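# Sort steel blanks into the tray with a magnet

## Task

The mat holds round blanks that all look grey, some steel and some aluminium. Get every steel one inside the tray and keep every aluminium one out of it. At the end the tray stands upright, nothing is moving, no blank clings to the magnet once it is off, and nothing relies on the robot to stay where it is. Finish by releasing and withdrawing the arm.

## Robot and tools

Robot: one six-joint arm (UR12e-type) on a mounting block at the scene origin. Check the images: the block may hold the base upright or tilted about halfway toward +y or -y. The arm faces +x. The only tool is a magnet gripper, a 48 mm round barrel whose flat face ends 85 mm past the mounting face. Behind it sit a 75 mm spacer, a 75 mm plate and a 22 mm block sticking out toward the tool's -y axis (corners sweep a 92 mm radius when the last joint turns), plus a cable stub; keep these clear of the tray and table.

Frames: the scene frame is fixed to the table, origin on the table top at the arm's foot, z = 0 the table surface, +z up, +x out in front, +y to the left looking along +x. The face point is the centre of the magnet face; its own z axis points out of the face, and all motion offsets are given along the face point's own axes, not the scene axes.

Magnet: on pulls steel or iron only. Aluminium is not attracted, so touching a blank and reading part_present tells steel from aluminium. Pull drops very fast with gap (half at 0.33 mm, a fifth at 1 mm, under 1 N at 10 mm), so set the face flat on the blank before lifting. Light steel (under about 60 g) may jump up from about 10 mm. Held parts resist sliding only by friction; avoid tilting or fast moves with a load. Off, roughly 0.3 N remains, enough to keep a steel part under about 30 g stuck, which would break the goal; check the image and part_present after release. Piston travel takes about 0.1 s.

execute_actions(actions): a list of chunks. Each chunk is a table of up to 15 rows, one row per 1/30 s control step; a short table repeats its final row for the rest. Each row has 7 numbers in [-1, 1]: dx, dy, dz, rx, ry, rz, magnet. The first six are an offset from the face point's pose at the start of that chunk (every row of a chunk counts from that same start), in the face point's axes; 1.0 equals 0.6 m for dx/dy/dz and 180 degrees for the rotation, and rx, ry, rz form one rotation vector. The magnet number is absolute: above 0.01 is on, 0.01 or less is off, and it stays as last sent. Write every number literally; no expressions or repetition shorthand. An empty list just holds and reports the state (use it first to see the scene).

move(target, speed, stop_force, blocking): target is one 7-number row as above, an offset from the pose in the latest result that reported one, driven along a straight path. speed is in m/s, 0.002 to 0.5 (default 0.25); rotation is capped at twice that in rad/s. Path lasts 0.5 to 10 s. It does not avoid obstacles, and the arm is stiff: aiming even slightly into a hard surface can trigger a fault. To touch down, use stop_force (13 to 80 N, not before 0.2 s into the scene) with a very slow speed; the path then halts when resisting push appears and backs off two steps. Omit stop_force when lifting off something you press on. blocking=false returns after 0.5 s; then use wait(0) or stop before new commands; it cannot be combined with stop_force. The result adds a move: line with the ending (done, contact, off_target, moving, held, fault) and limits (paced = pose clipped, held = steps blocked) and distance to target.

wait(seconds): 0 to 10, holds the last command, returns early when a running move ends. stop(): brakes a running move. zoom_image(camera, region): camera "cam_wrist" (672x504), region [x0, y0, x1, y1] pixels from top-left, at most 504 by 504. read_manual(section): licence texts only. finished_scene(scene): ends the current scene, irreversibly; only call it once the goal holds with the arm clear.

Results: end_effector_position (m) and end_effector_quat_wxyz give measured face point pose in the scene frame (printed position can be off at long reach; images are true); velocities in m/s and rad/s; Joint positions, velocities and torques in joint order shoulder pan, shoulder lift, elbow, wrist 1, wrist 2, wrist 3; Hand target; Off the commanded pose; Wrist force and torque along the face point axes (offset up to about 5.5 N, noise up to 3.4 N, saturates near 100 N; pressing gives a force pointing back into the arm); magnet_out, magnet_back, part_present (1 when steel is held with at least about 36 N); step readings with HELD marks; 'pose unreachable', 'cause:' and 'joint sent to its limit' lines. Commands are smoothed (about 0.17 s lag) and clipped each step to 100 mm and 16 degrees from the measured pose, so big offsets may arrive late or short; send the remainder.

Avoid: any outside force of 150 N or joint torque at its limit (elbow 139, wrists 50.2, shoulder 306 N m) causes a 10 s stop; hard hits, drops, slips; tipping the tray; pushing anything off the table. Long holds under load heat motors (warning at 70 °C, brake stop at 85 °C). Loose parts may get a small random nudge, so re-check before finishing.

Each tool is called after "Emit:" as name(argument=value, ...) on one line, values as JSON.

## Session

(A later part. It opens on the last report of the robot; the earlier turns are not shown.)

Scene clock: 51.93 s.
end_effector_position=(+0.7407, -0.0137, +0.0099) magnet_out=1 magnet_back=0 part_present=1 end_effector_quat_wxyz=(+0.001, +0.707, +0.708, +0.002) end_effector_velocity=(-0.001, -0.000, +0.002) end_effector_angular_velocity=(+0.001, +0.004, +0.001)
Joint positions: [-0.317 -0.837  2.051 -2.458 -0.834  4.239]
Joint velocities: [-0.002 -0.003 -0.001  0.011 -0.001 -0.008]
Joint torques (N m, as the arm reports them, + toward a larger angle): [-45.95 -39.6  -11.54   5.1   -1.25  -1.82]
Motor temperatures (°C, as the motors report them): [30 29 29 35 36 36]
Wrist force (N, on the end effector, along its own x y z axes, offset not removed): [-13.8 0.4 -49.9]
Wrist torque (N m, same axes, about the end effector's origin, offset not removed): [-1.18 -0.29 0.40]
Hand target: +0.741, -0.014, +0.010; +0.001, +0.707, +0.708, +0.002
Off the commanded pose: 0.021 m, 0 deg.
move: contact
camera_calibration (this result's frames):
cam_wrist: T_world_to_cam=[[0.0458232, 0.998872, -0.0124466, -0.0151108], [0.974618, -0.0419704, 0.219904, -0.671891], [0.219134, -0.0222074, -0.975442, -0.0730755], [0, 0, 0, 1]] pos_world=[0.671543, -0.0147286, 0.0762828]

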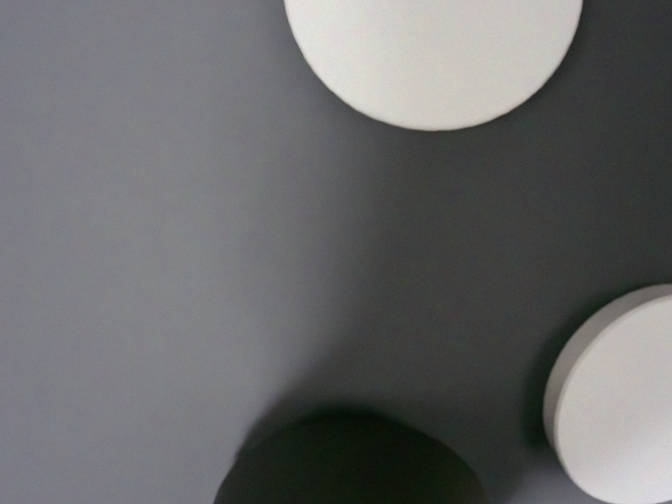

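Emit:
move(target=[0,0,-0.065,0,0,0,1])

Emit:
move(target=[-0.225,0.046,0,0,0,0,1])

Emit:
move(target=[0,0,0.08,0,0,0,1], speed=0.01, stop_force=15)

Emit:
execute_actions(actions=[[[0,0,0,0,0,0,0]]])

Emit:
move(target=[0,0,-0.04,0,0,0,0])

Emit:
move(target=[0.308,-0.105,0,0,0,0,0])

Emit:
move(target=[0,0,0.1,0,0,0,1], speed=0.012, stop_force=15)

Scene clock: 56.90 s.
end_effector_position=(+0.7405, -0.0138, +0.0487) magnet_out=1 magnet_back=0 part_present=1 end_effector_quat_wxyz=(+0.001, +0.707, +0.708, +0.002) end_effector_velocity=(+0.000, +0.000, +0.003) end_effector_angular_velocity=(+0.001, -0.000, -0.001)
Joint positions: [-0.352 -0.886  2.048 -2.376 -0.846  4.194]
Joint velocities: [-0.003 -0.003 -0.001  0.006 -0.    -0.002]
Joint torques (N m, as the arm reports them, + toward a larger angle): [-75.01 -58.38 -34.36  -0.72  -2.7   -0.3 ]
Motor temperatures (°C, as the motors report them): [30 29 29 35 36 36]
Wrist force (N, on the end effector, along its own x y z axes, offset not removed): [-1.8 0.3 0.3]
Wrist torque (N m, same axes, about the end effector's origin, offset not removed): [0.23 0.03 0.30]
Hand target: +0.741, -0.014, +0.049; +0.001, +0.707, +0.708, +0.002
Off the commanded pose: 0.000 m, 0 deg.
move: done
camera_calibration (this result's frames):
cam_wrist: T_world_to_cam=[[0.0458692, 0.998869, -0.0125314, -0.0145779], [0.974607, -0.0419957, 0.219948, -0.680269], [0.219173, -0.0223021, -0.975431, -0.0352872], [0, 0, 0, 1]] pos_world=[0.671398, -0.014794, 0.115021]

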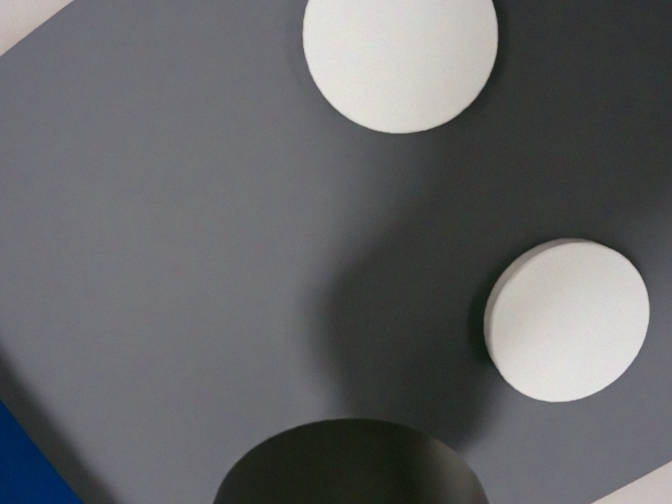

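Scene clock: 58.13 s.
end_effector_position=(+0.7682, -0.1486, +0.0486) magnet_out=1 magnet_back=0 part_present=1 end_effector_quat_wxyz=(+0.001, +0.707, +0.708, +0.002) end_effector_velocity=(+0.001, -0.003, -0.000) end_effector_angular_velocity=(-0.001, -0.000, +0.003)
Joint positions: [-0.451 -0.707  1.92  -2.349 -0.884  4.074]
Joint velocities: [-0.001  0.004 -0.004 -0.    -0.001 -0.004]
Joint torques (N m, as the arm reports them, + toward a larger angle): [-79.88 -43.6  -37.79  -0.76  -3.42  -1.27]
Motor temperatures (°C, as the motors report them): [30 29 29 35 36 36]
Wrist force (N, on the end effector, along its own x y z axes, offset not removed): [-0.3 -0.3 0.3]
Wrist torque (N m, same axes, about the end effector's origin, offset not removed): [0.10 -0.11 0.13]
Hand target: +0.768, -0.149, +0.049; +0.001, +0.707, +0.708, +0.002
Off the commanded pose: 0.000 m, 0 deg.
move: done
camera_calibration (this result's frames):
cam_wrist: T_world_to_cam=[[0.0459248, 0.998864, -0.0127306, 0.11877], [0.974606, -0.0420062, 0.21995, -0.712876], [0.219165, -0.0225085, -0.975428, -0.0444573], [0, 0, 0, 1]] pos_world=[0.699062, -0.149581, 0.114944]

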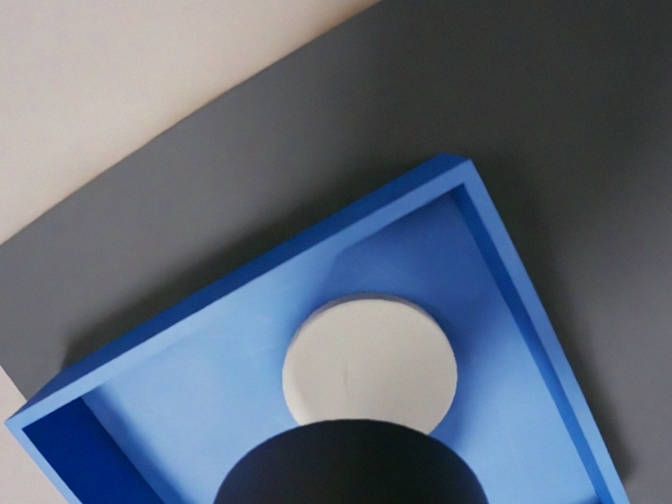

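Scene clock: 61.47 s.
end_effector_position=(+0.7685, -0.1484, +0.0193) magnet_out=1 magnet_back=0 part_present=1 end_effector_quat_wxyz=(+0.001, +0.707, +0.708, +0.002) end_effector_velocity=(-0.001, +0.000, +0.002) end_effector_angular_velocity=(+0.003, +0.004, -0.002)
Joint positions: [-0.427 -0.674  1.922 -2.403 -0.874  4.103]
Joint velocities: [-0.002 -0.003 -0.     0.01  -0.    -0.004]
Joint torques (N m, as the arm reports them, + toward a larger angle): [-61.35 -45.06 -11.62   4.37  -2.74  -1.53]
Motor temperatures (°C, as the motors report them): [30 29 29 35 36 36]
Wrist force (N, on the end effector, along its own x y z axes, offset not removed): [-6.8 5.9 -35.6]
Wrist torque (N m, same axes, about the end effector's origin, offset not removed): [-0.32 -0.15 0.16]
Hand target: +0.768, -0.149, +0.020; +0.001, +0.707, +0.708, +0.002
Off the commanded pose: 0.019 m, 0 deg.
move: contact
camera_calibration (this result's frames):
cam_wrist: T_world_to_cam=[[0.0456416, 0.998877, -0.0127366, 0.118454], [0.974538, -0.0417204, 0.220306, -0.706619], [0.219527, -0.0224675, -0.975348, -0.0733584], [0, 0, 0, 1]] pos_world=[0.699325, -0.14945, 0.0856312]

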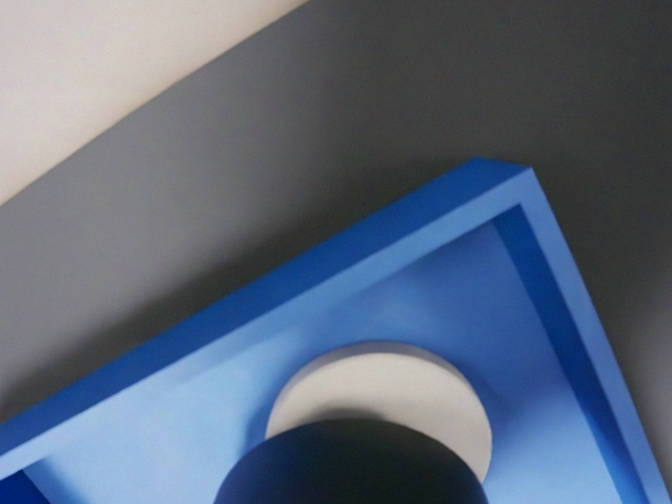

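Scene clock: 61.97 s.
end_effector_position=(+0.7685, -0.1485, +0.0194) magnet_out=0 magnet_back=1 part_present=0 end_effector_quat_wxyz=(+0.001, +0.707, +0.708, +0.002) end_effector_velocity=(+0.000, +0.000, +0.000) end_effector_angular_velocity=(-0.001, -0.001, +0.000)
Joint positions: [-0.427 -0.674  1.922 -2.403 -0.874  4.102]
Joint velocities: [ 0.    -0.001  0.    -0.001 -0.001  0.001]
Joint torques (N m, as the arm reports them, + toward a larger angle): [-41.02 -23.89 -11.23  -3.33   0.09   2.84]
Motor temperatures (°C, as the motors report them): [30 29 29 35 36 36]
Wrist force (N, on the end effector, along its own x y z axes, offset not removed): [-0.2 -2.0 -33.1]
Wrist torque (N m, same axes, about the end effector's origin, offset not removed): [-0.70 -0.17 0.17]
Hand target: +0.768, -0.148, +0.019; +0.001, +0.707, +0.708, +0.002
Off the commanded pose: 0.000 m, 0 deg.
Step readings (end_effector_position):
0: (+0.7685, -0.1484, +0.0193)
1: (+0.7684, -0.1484, +0.0193)
2: (+0.7684, -0.1484, +0.0193)
4: (+0.7684, -0.1484, +0.0193)
8: (+0.7684, -0.1484, +0.0194)
15: end_effector_position above
camera_calibration (this result's frames):
cam_wrist: T_world_to_cam=[[0.0456332, 0.998876, -0.0127922, 0.118473], [0.974542, -0.0417003, 0.220295, -0.706636], [0.219514, -0.0225193, -0.975349, -0.073267], [0, 0, 0, 1]] pos_world=[0.699323, -0.149457, 0.0857228]

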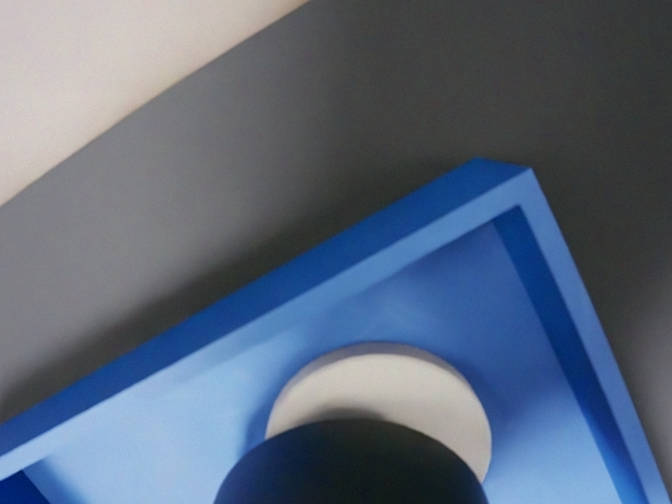

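Scene clock: 62.83 s.
end_effector_position=(+0.7683, -0.1485, +0.0431) magnet_out=0 magnet_back=1 part_present=0 end_effector_quat_wxyz=(+0.001, +0.707, +0.708, +0.002) end_effector_velocity=(+0.000, +0.000, +0.003) end_effector_angular_velocity=(+0.001, -0.001, +0.001)
Joint positions: [-0.447 -0.701  1.921 -2.36  -0.882  4.079]
Joint velocities: [-0.002 -0.003 -0.     0.005 -0.    -0.003]
Joint torques (N m, as the arm reports them, + toward a larger angle): [-78.45 -67.93 -37.9   -0.46  -1.93  -1.2 ]
Motor temperatures (°C, as the motors report them): [30 29 29 35 36 36]
Wrist force (N, on the end effector, along its own x y z axes, offset not removed): [-1.5 -0.4 -4.1]
Wrist torque (N m, same axes, about the end effector's origin, offset not removed): [0.13 0.10 0.09]
Hand target: +0.768, -0.148, +0.043; +0.001, +0.707, +0.708, +0.002
Off the commanded pose: 0.000 m, 0 deg.
move: done
camera_calibration (this result's frames):
cam_wrist: T_world_to_cam=[[0.0456801, 0.998874, -0.0128288, 0.11879], [0.97454, -0.041738, 0.220294, -0.711754], [0.219511, -0.0225652, -0.975349, -0.0501385], [0, 0, 0, 1]] pos_world=[0.699212, -0.149495, 0.109417]

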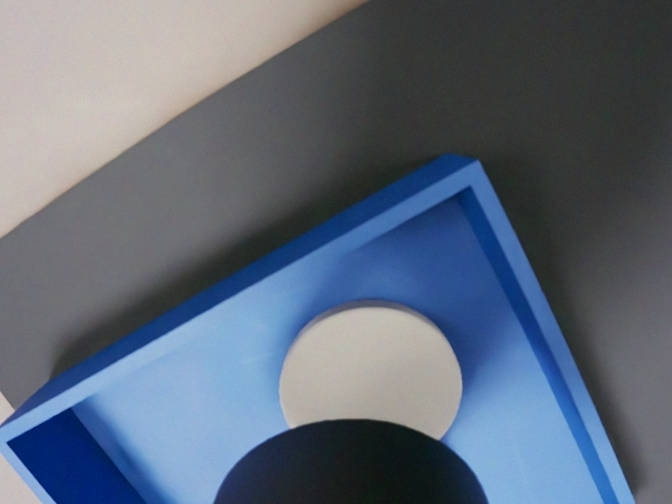

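Scene clock: 64.30 s.
end_effector_position=(+0.7052, +0.0361, +0.0430) magnet_out=0 magnet_back=1 part_present=0 end_effector_quat_wxyz=(+0.001, +0.707, +0.708, +0.002) end_effector_velocity=(-0.001, +0.002, +0.000) end_effector_angular_velocity=(-0.002, +0.000, +0.001)
Joint positions: [-0.319 -0.966  2.134 -2.411 -0.835  4.236]
Joint velocities: [ 0.001 -0.004  0.003 -0.001 -0.001  0.001]
Joint torques (N m, as the arm reports them, + toward a larger angle): [-36.39 -51.96 -20.12  -6.42   2.88   2.48]
Motor temperatures (°C, as the motors report them): [30 29 29 35 36 36]
Wrist force (N, on the end effector, along its own x y z axes, offset not removed): [-2.9 -1.0 -0.4]
Wrist torque (N m, same axes, about the end effector's origin, offset not removed): [0.08 0.23 0.08]
Hand target: +0.705, +0.036, +0.043; +0.001, +0.707, +0.708, +0.002
Off the commanded pose: 0.000 m, 0 deg.
move: done
camera_calibration (this result's frames):
cam_wrist: T_world_to_cam=[[0.0456031, 0.998881, -0.0125593, -0.0626272], [0.974541, -0.041722, 0.220294, -0.642469], [0.219523, -0.0222857, -0.975353, -0.0321577], [0, 0, 0, 1]] pos_world=[0.636027, 0.0350353, 0.10938]

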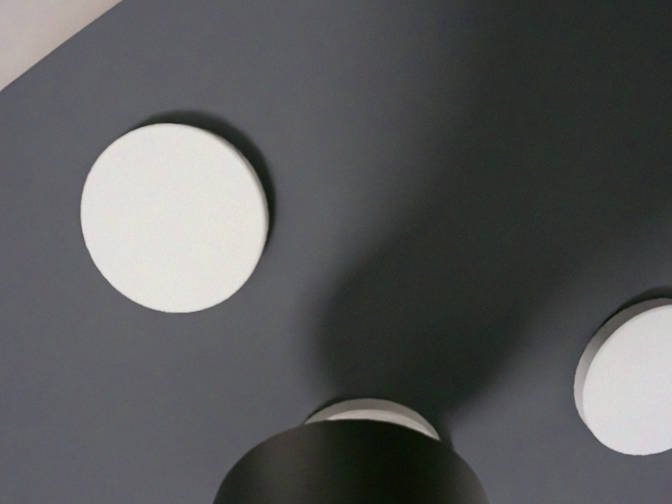

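Scene clock: 67.47 s.
end_effector_position=(+0.7054, +0.0362, +0.0099) magnet_out=1 magnet_back=0 part_present=1 end_effector_quat_wxyz=(+0.001, +0.706, +0.708, +0.002) end_effector_velocity=(-0.001, +0.000, +0.002) end_effector_angular_velocity=(+0.003, +0.004, -0.002)
Joint positions: [-0.286 -0.921  2.136 -2.488 -0.824  4.279]
Joint velocities: [-0.002 -0.003 -0.     0.012 -0.    -0.005]
Joint torques (N m, as the arm reports them, + toward a larger angle): [-50.46 -40.61 -10.3    4.44  -1.13  -1.77]
Motor temperatures (°C, as the motors report them): [30 29 29 35 36 36]
Wrist force (N, on the end effector, along its own x y z axes, offset not removed): [-16.1 11.0 -36.3]
Wrist torque (N m, same axes, about the end effector's origin, offset not removed): [-0.38 0.05 0.47]
Hand target: +0.705, +0.036, +0.010; +0.001, +0.707, +0.708, +0.002
Off the commanded pose: 0.027 m, 0 deg.
move: contact
camera_calibration (this result's frames):
cam_wrist: T_world_to_cam=[[0.045367, 0.998892, -0.0124842, -0.0630299], [0.974487, -0.0415019, 0.220572, -0.635363], [0.21981, -0.0221724, -0.975291, -0.0647734], [0, 0, 0, 1]] pos_world=[0.63625, 0.0351551, 0.0761837]

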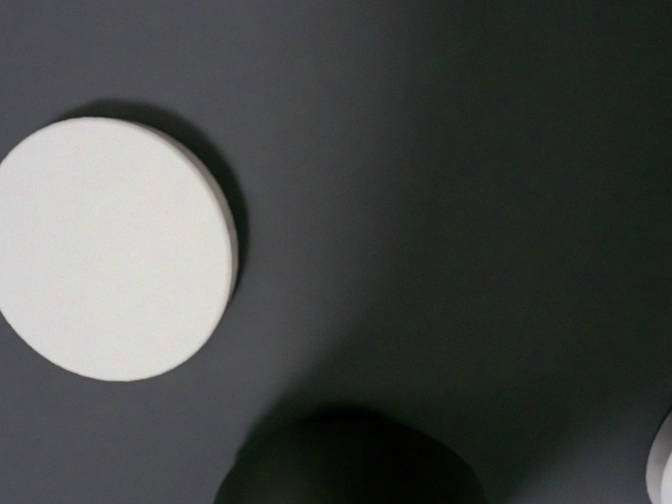

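Stack it again; the top will still be below the rim.

Emit:
move(target=[0,0,-0.065,0,0,0,1])

Emit:
move(target=[-0.308,0.105,0,0,0,0,1])

Emit:
move(target=[0,0,0.08,0,0,0,1], speed=0.01, stop_force=15)

Emit:
execute_actions(actions=[[[0,0,0,0,0,0,0]]])

Emit:
move(target=[0,0,-0.03,0,0,0,0])

Emit:
move(target=[0.247,-0.2,0,0,0,0,0])

Emit:
move(target=[0,0,0.1,0,0,0,1], speed=0.012, stop_force=15)

Scene clock: 72.47 s.
end_effector_position=(+0.7052, +0.0361, +0.0486) magnet_out=1 magnet_back=0 part_present=1 end_effector_quat_wxyz=(+0.001, +0.706, +0.708, +0.002) end_effector_velocity=(-0.000, -0.001, +0.002) end_effector_angular_velocity=(-0.000, +0.002, -0.001)
Joint positions: [-0.324 -0.974  2.133 -2.398 -0.836  4.23 ]
Joint velocities: [-0.002 -0.002 -0.001  0.006 -0.002 -0.003]
Joint torques (N m, as the arm reports them, + toward a larger angle): [-68.31 -56.29 -34.19  -1.89  -3.05  -1.6 ]
Motor temperatures (°C, as the motors report them): [30 29 29 35 36 36]
Wrist force (N, on the end effector, along its own x y z axes, offset not removed): [2.0 -1.7 1.3]
Wrist torque (N m, same axes, about the end effector's origin, offset not removed): [0.09 -0.39 0.12]
Hand target: +0.705, +0.036, +0.049; +0.001, +0.706, +0.708, +0.002
Off the commanded pose: 0.000 m, 0 deg.
move: done
camera_calibration (this result's frames):
cam_wrist: T_world_to_cam=[[0.0454129, 0.998889, -0.0125783, -0.0624973], [0.974472, -0.0415245, 0.220634, -0.643742], [0.219866, -0.0222768, -0.975276, -0.0269898], [0, 0, 0, 1]] pos_world=[0.636081, 0.0350955, 0.114923]

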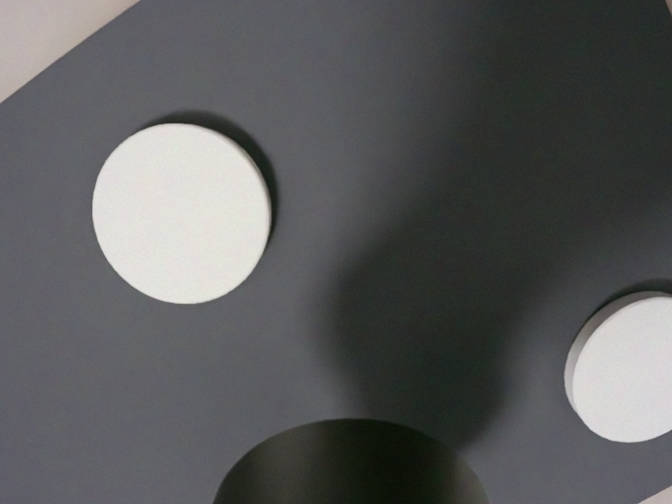

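Scene clock: 73.93 s.
end_effector_position=(+0.7684, -0.1484, +0.0486) magnet_out=1 magnet_back=0 part_present=1 end_effector_quat_wxyz=(+0.001, +0.706, +0.708, +0.002) end_effector_velocity=(+0.001, -0.003, -0.001) end_effector_angular_velocity=(+0.001, +0.001, -0.002)
Joint positions: [-0.451 -0.707  1.92  -2.35  -0.884  4.074]
Joint velocities: [-0.001  0.006 -0.005  0.001 -0.    -0.   ]
Joint torques (N m, as the arm reports them, + toward a larger angle): [-82.91 -43.56 -33.75  -1.29  -2.95  -1.42]
Motor temperatures (°C, as the motors report them): [30 29 29 35 36 36]
Wrist force (N, on the end effector, along its own x y z axes, offset not removed): [-1.5 0.5 0.7]
Wrist torque (N m, same axes, about the end effector's origin, offset not removed): [0.10 0.00 0.13]
Hand target: +0.769, -0.149, +0.049; +0.001, +0.706, +0.708, +0.002
Off the commanded pose: 0.000 m, 0 deg.
move: done
camera_calibration (this result's frames):
cam_wrist: T_world_to_cam=[[0.0454815, 0.998883, -0.0128299, 0.118946], [0.974473, -0.0415362, 0.22063, -0.712968], [0.219851, -0.022537, -0.975273, -0.0449846], [0, 0, 0, 1]] pos_world=[0.699248, -0.149441, 0.114956]

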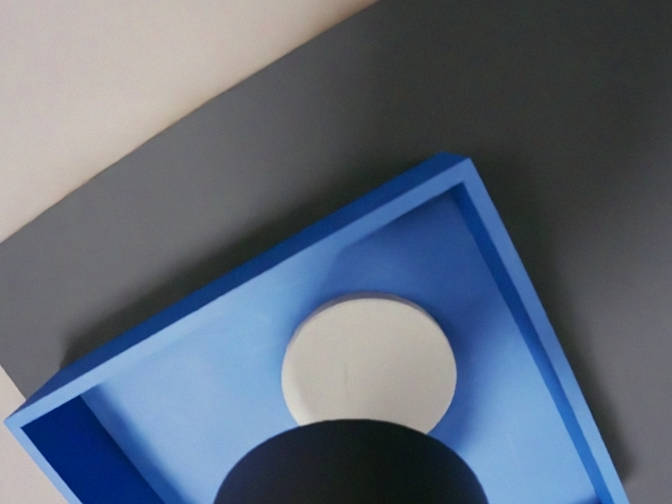

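Scene clock: 76.67 s.
end_effector_position=(+0.7687, -0.1483, +0.0253) magnet_out=1 magnet_back=0 part_present=1 end_effector_quat_wxyz=(+0.001, +0.706, +0.708, +0.002) end_effector_velocity=(-0.001, +0.001, +0.003) end_effector_angular_velocity=(+0.002, +0.003, -0.002)
Joint positions: [-0.432 -0.681  1.922 -2.393 -0.876  4.097]
Joint velocities: [-0.002 -0.004 -0.     0.011 -0.    -0.004]
Joint torques (N m, as the arm reports them, + toward a larger angle): [-64.72 -43.45 -13.18   2.29  -0.61  -1.35]
Motor temperatures (°C, as the motors report them): [30 29 29 35 36 36]
Wrist force (N, on the end effector, along its own x y z axes, offset not removed): [-3.7 -3.1 -40.9]
Wrist torque (N m, same axes, about the end effector's origin, offset not removed): [-0.28 -0.02 0.23]
Hand target: +0.769, -0.148, +0.026; +0.001, +0.706, +0.708, +0.002
Off the commanded pose: 0.025 m, 0 deg.
move: contact
camera_calibration (this result's frames):
cam_wrist: T_world_to_cam=[[0.0452593, 0.998893, -0.0128588, 0.118676], [0.974422, -0.0413069, 0.220898, -0.707991], [0.220122, -0.0225276, -0.975212, -0.0679894], [0, 0, 0, 1]] pos_world=[0.699477, -0.149322, 0.0916157]

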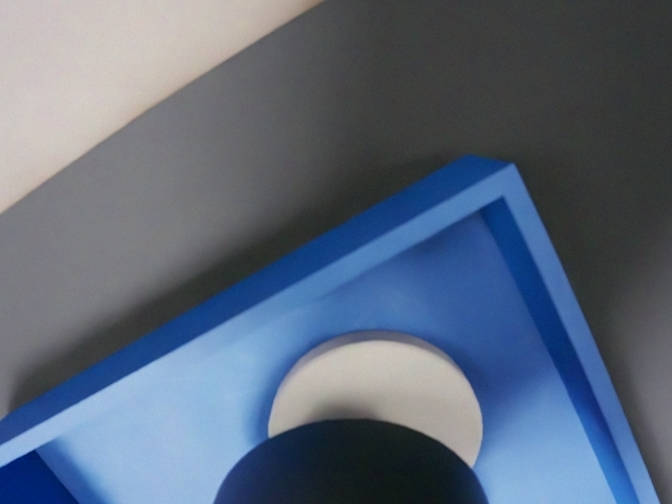

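Scene clock: 77.17 s.
end_effector_position=(+0.7687, -0.1483, +0.0254) magnet_out=0 magnet_back=1 part_present=0 end_effector_quat_wxyz=(+0.001, +0.706, +0.708, +0.002) end_effector_velocity=(-0.000, -0.000, -0.000) end_effector_angular_velocity=(-0.001, +0.000, +0.003)
Joint positions: [-0.432 -0.681  1.922 -2.393 -0.876  4.097]
Joint velocities: [ 0.     0.     0.    -0.001 -0.001 -0.002]
Joint torques (N m, as the arm reports them, + toward a larger angle): [-38.15 -27.1  -14.55  -3.59  -2.15   2.25]
Motor temperatures (°C, as the motors report them): [30 29 29 35 36 36]
Wrist force (N, on the end effector, along its own x y z axes, offset not removed): [-4.0 -0.3 -31.5]
Wrist torque (N m, same axes, about the end effector's origin, offset not removed): [-0.17 -0.05 0.09]
Hand target: +0.769, -0.148, +0.025; +0.001, +0.706, +0.708, +0.002
Off the commanded pose: 0.000 m, 0 deg.
Step readings (end_effector_position):
0: (+0.7687, -0.1483, +0.0253)
1: (+0.7686, -0.1483, +0.0254)
2: (+0.7686, -0.1483, +0.0254)
4: (+0.7686, -0.1483, +0.0254)
8: (+0.7686, -0.1483, +0.0254)
15: end_effector_position above
camera_calibration (this result's frames):
cam_wrist: T_world_to_cam=[[0.0452455, 0.998893, -0.0128737, 0.118697], [0.974417, -0.0412895, 0.220924, -0.708007], [0.220148, -0.0225402, -0.975206, -0.0679295], [0, 0, 0, 1]] pos_world=[0.699478, -0.14933, 0.0916989]

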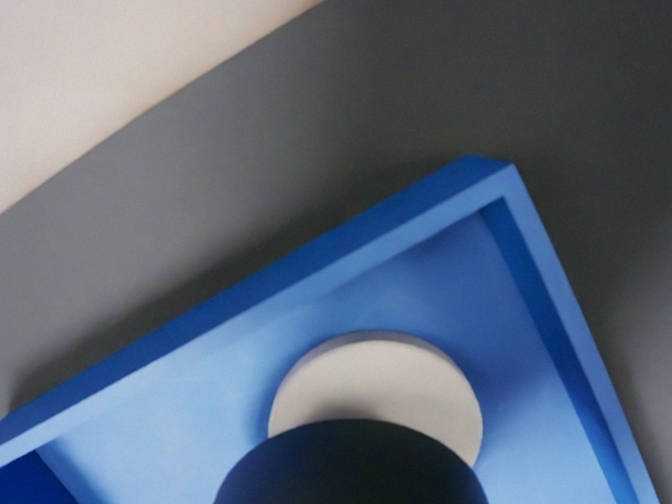

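Scene clock: 78.00 s.
end_effector_position=(+0.7686, -0.1483, +0.0431) magnet_out=0 magnet_back=1 part_present=0 end_effector_quat_wxyz=(+0.001, +0.706, +0.708, +0.002) end_effector_velocity=(-0.000, +0.000, +0.003) end_effector_angular_velocity=(+0.001, +0.000, -0.001)
Joint positions: [-0.447 -0.701  1.921 -2.361 -0.882  4.08 ]
Joint velocities: [-0.002 -0.003 -0.     0.006 -0.    -0.002]
Joint torques (N m, as the arm reports them, + toward a larger angle): [-82.56 -69.64 -36.02  -1.51  -2.98  -2.3 ]
Motor temperatures (°C, as the motors report them): [30 29 29 35 36 36]
Wrist force (N, on the end effector, along its own x y z axes, offset not removed): [-2.7 -1.1 2.3]
Wrist torque (N m, same axes, about the end effector's origin, offset not removed): [0.07 0.19 0.08]
Hand target: +0.769, -0.148, +0.043; +0.001, +0.706, +0.708, +0.002
Off the commanded pose: 0.000 m, 0 deg.
move: done
camera_calibration (this result's frames):
cam_wrist: T_world_to_cam=[[0.0452895, 0.998891, -0.0128967, 0.118928], [0.974417, -0.0413276, 0.220916, -0.711824], [0.220138, -0.0225719, -0.975208, -0.050654], [0, 0, 0, 1]] pos_world=[0.699378, -0.149357, 0.109389]

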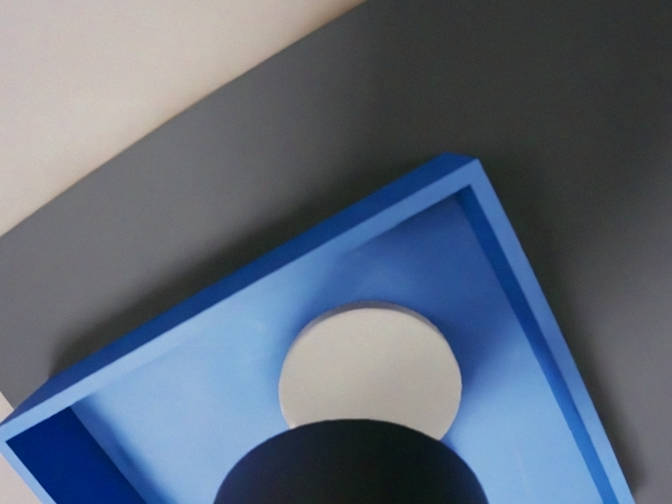

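Scene clock: 79.47 s.
end_effector_position=(+0.6485, -0.0006, +0.0427) magnet_out=0 magnet_back=1 part_present=0 end_effector_quat_wxyz=(+0.001, +0.706, +0.708, +0.002) end_effector_velocity=(-0.002, +0.002, +0.000) end_effector_angular_velocity=(+0.001, -0.000, -0.001)
Joint positions: [-0.387 -0.965  2.232 -2.455 -0.858  4.151]
Joint velocities: [ 0.    -0.004  0.003  0.001  0.001  0.001]
Joint torques (N m, as the arm reports them, + toward a larger angle): [-32.14 -51.72 -16.14  -4.43   2.93   2.62]
Motor temperatures (°C, as the motors report them): [30 29 29 35 36 36]
Wrist force (N, on the end effector, along its own x y z axes, offset not removed): [-1.0 -1.9 0.0]
Wrist torque (N m, same axes, about the end effector's origin, offset not removed): [-0.07 -0.07 0.08]
Hand target: +0.648, -0.000, +0.043; +0.001, +0.706, +0.708, +0.002
Off the commanded pose: 0.000 m, 0 deg.
move: done
camera_calibration (this result's frames):
cam_wrist: T_world_to_cam=[[0.0451913, 0.998896, -0.0128098, -0.0231638], [0.974406, -0.0412495, 0.22098, -0.588615], [0.220207, -0.0224683, -0.975194, -0.0212997], [0, 0, 0, 1]] pos_world=[0.579287, -0.00162042, 0.109004]

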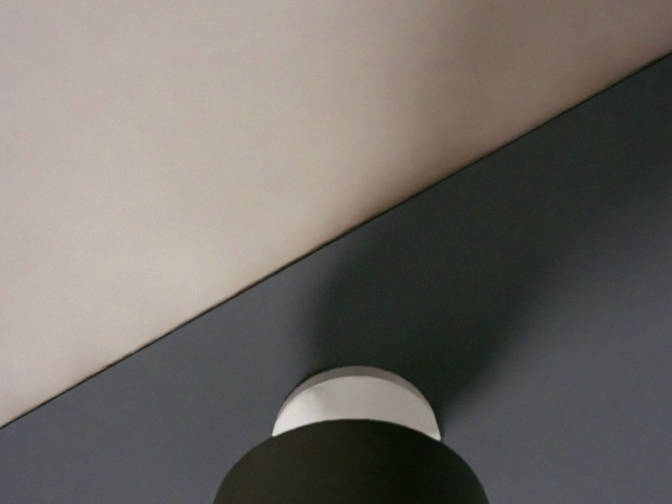

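Scene clock: 92.50 s.
end_effector_position=(+0.6490, -0.0006, +0.0099) magnet_out=1 magnet_back=0 part_present=0 end_effector_quat_wxyz=(+0.002, +0.706, +0.708, +0.002) end_effector_velocity=(-0.000, -0.000, -0.000) end_effector_angular_velocity=(-0.000, +0.001, -0.000)
Joint positions: [-0.352 -0.915  2.235 -2.538 -0.846  4.195]
Joint velocities: [-0.     0.     0.     0.001 -0.001 -0.   ]
Joint torques (N m, as the arm reports them, + toward a larger angle): [-51.44 -39.11 -22.68  -3.87   0.23   0.33]
Motor temperatures (°C, as the motors report them): [30 29 29 35 36 36]
Wrist force (N, on the end effector, along its own x y z axes, offset not removed): [-6.3 -19.2 -37.6]
Wrist torque (N m, same axes, about the end effector's origin, offset not removed): [-0.07 0.07 0.26]
Hand target: +0.649, -0.001, +0.010; +0.002, +0.706, +0.708, +0.002
Off the commanded pose: 0.027 m, 0 deg.
FORCE FAULT: contact force on the arm reached its limit, and the arm stopped for 10 seconds. The contact can be on any part of the arm, not only on its tool. That time counts as 20 of the actions that you can send in this scene. The arm's remaining commands of this call were not run. The arm holds still and accepts commands again. Move the arm away from the contact; if what it grips holds it there, let go first. Pushing or pulling that hard again can fault the arm again.
move: fault (stop_force had ended the path)
camera_calibration (this result's frames):
cam_wrist: T_world_to_cam=[[0.0447671, 0.998907, -0.0134695, -0.0233702], [0.974126, -0.0406588, 0.222317, -0.581741], [0.221527, -0.0230735, -0.974881, -0.0542416], [0, 0, 0, 1]] pos_world=[0.579751, -0.00155982, 0.0761371]

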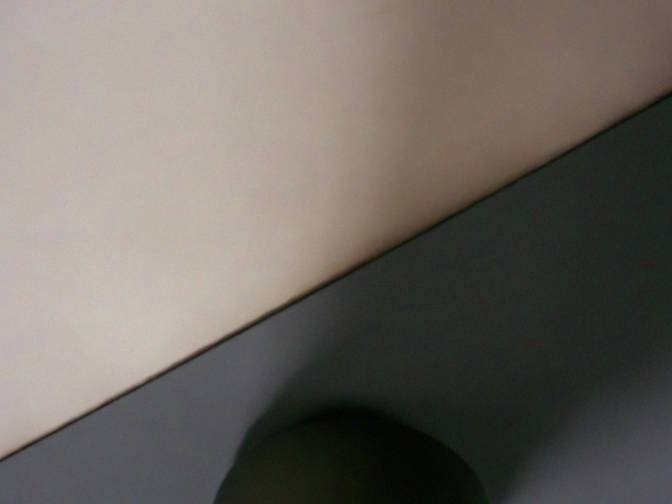

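Emit:
move(target=[0,0,-0.03,0,0,0,1])

Emit:
move(target=[0.18,0.058,0,0,0,0,1])

Emit:
move(target=[0,0,0.027,0,0,0,1], speed=0.03)

Emit:
move(target=[-0.1,0.1,-0.4,0,0,0,1])

Scene clock: 95.60 s.
end_effector_position=(+0.6489, -0.0006, +0.0276) magnet_out=1 magnet_back=0 part_present=0 end_effector_quat_wxyz=(+0.002, +0.706, +0.708, +0.002) end_effector_velocity=(-0.000, -0.000, +0.002) end_effector_angular_velocity=(+0.002, -0.000, -0.000)
Joint positions: [-0.371 -0.942  2.234 -2.494 -0.852  4.172]
Joint velocities: [-0.003 -0.003 -0.     0.007  0.001 -0.004]
Joint torques (N m, as the arm reports them, + toward a larger angle): [-66.94 -46.12 -32.51  -0.64  -2.39  -1.34]
Motor temperatures (°C, as the motors report them): [30 29 29 35 36 36]
Wrist force (N, on the end effector, along its own x y z axes, offset not removed): [-1.8 -1.2 -1.3]
Wrist torque (N m, same axes, about the end effector's origin, offset not removed): [0.03 0.07 0.22]
Hand target: +0.649, -0.001, +0.028; +0.002, +0.706, +0.708, +0.002
Off the commanded pose: 0.000 m, 0 deg.
move: done
camera_calibration (this result's frames):
cam_wrist: T_world_to_cam=[[0.0448029, 0.998904, -0.0135188, -0.0231342], [0.974118, -0.0406819, 0.22235, -0.585564], [0.221556, -0.0231308, -0.974873, -0.0369745], [0, 0, 0, 1]] pos_world=[0.579636, -0.00156829, 0.0938418]

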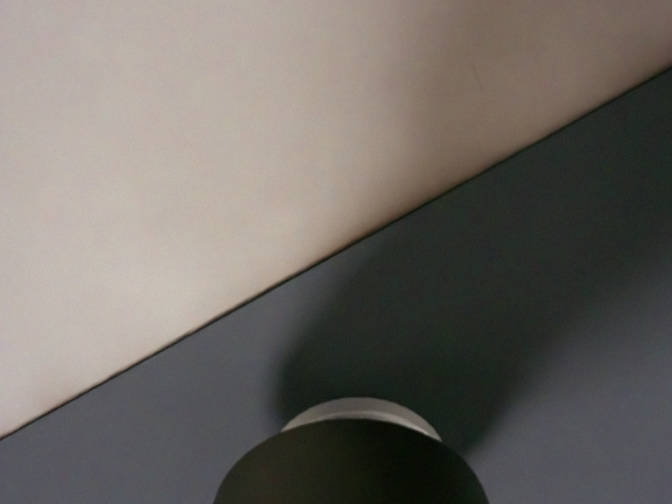

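Scene clock: 96.73 s.
end_effector_position=(+0.6833, +0.1075, +0.0279) magnet_out=1 magnet_back=0 part_present=0 end_effector_quat_wxyz=(+0.002, +0.706, +0.708, +0.002) end_effector_velocity=(+0.001, +0.002, -0.000) end_effector_angular_velocity=(+0.000, -0.000, +0.000)
Joint positions: [-0.242 -1.047  2.191 -2.457 -0.812  4.337]
Joint velocities: [ 0.002 -0.001 -0.002  0.     0.001  0.003]
Joint torques (N m, as the arm reports them, + toward a larger angle): [-28.79 -55.52 -33.17  -0.72   3.     3.59]
Motor temperatures (°C, as the motors report them): [30 29 29 35 36 36]
Wrist force (N, on the end effector, along its own x y z axes, offset not removed): [-5.4 -1.9 -0.5]
Wrist torque (N m, same axes, about the end effector's origin, offset not removed): [-0.03 0.53 0.20]
Hand target: +0.683, +0.108, +0.028; +0.002, +0.706, +0.708, +0.002
Off the commanded pose: 0.000 m, 0 deg.
move: done
camera_calibration (this result's frames):
cam_wrist: T_world_to_cam=[[0.0447045, 0.998913, -0.0132211, -0.132574], [0.97412, -0.0406521, 0.222347, -0.614725], [0.221568, -0.0228189, -0.974878, -0.0418905], [0, 0, 0, 1]] pos_world=[0.614024, 0.106485, 0.0940914]

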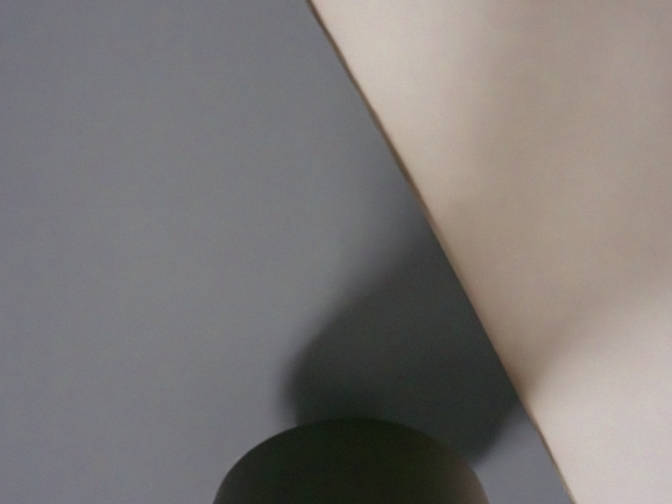

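Scene clock: 97.63 s.
end_effector_position=(+0.6834, +0.1075, +0.0120) magnet_out=1 magnet_back=0 part_present=0 end_effector_quat_wxyz=(+0.002, +0.706, +0.708, +0.002) end_effector_velocity=(-0.000, -0.000, -0.003) end_effector_angular_velocity=(+0.001, +0.000, -0.001)
Joint positions: [-0.226 -1.024  2.191 -2.497 -0.808  4.359]
Joint velocities: [ 0.003  0.005  0.    -0.006  0.001  0.004]
Joint torques (N m, as the arm reports them, + toward a larger angle): [-31.02 -31.78 -14.82  -6.68   2.6    3.18]
Motor temperatures (°C, as the motors report them): [30 29 29 35 36 36]
Wrist force (N, on the end effector, along its own x y z axes, offset not removed): [0.9 -3.1 2.5]
Wrist torque (N m, same axes, about the end effector's origin, offset not removed): [-0.23 -0.24 0.17]
Hand target: +0.683, +0.108, +0.012; +0.002, +0.706, +0.708, +0.002
Off the commanded pose: 0.000 m, 0 deg.
move: done
camera_calibration (this result's frames):
cam_wrist: T_world_to_cam=[[0.0446777, 0.998915, -0.0131747, -0.13279], [0.974129, -0.0406372, 0.222307, -0.611281], [0.221531, -0.022766, -0.974888, -0.0573907], [0, 0, 0, 1]] pos_world=[0.614113, 0.106499, 0.0781934]

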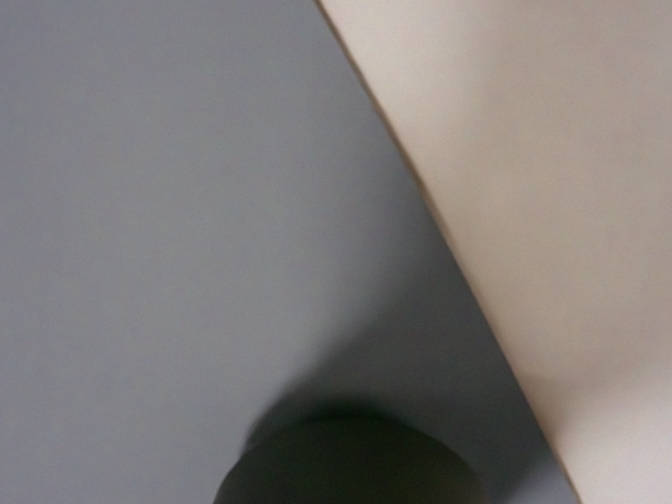

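Scene clock: 99.33 s.
end_effector_position=(+0.7420, +0.0476, +0.2523) magnet_out=1 magnet_back=0 part_present=0 end_effector_quat_wxyz=(+0.002, +0.706, +0.708, +0.002) end_effector_velocity=(+0.001, -0.001, +0.002) end_effector_angular_velocity=(+0.002, +0.001, -0.000)
Joint positions: [-0.476 -1.156  1.964 -1.93  -0.894  4.046]
Joint velocities: [-0.002  0.001 -0.004  0.008 -0.    -0.004]
Joint torques (N m, as the arm reports them, + toward a larger angle): [-73.02 -26.4  -42.6   -1.08  -2.39  -2.57]
Motor temperatures (°C, as the motors report them): [30 29 29 35 36 36]
Wrist force (N, on the end effector, along its own x y z axes, offset not removed): [0.8 -2.4 -0.6]
Wrist torque (N m, same axes, about the end effector's origin, offset not removed): [-0.10 -0.15 0.18]
Hand target: +0.742, +0.048, +0.253; +0.002, +0.706, +0.708, +0.002
Off the commanded pose: 0.000 m, 0 deg.
move: done
camera_calibration (this result's frames):
cam_wrist: T_world_to_cam=[[0.0447942, 0.998902, -0.0137439, -0.0723574], [0.974096, -0.040621, 0.222458, -0.724207], [0.221655, -0.0233527, -0.974845, 0.162459], [0, 0, 0, 1]] pos_world=[0.672678, 0.0466538, 0.318483]

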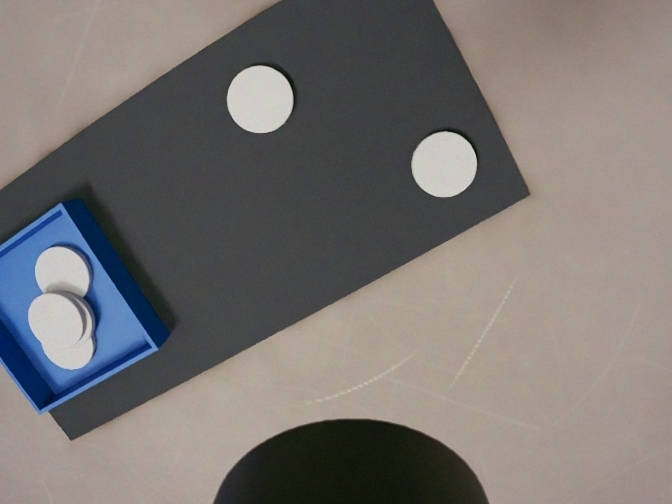

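Emit:
finished_scene(scene=1)

The scene is finished: the task was done.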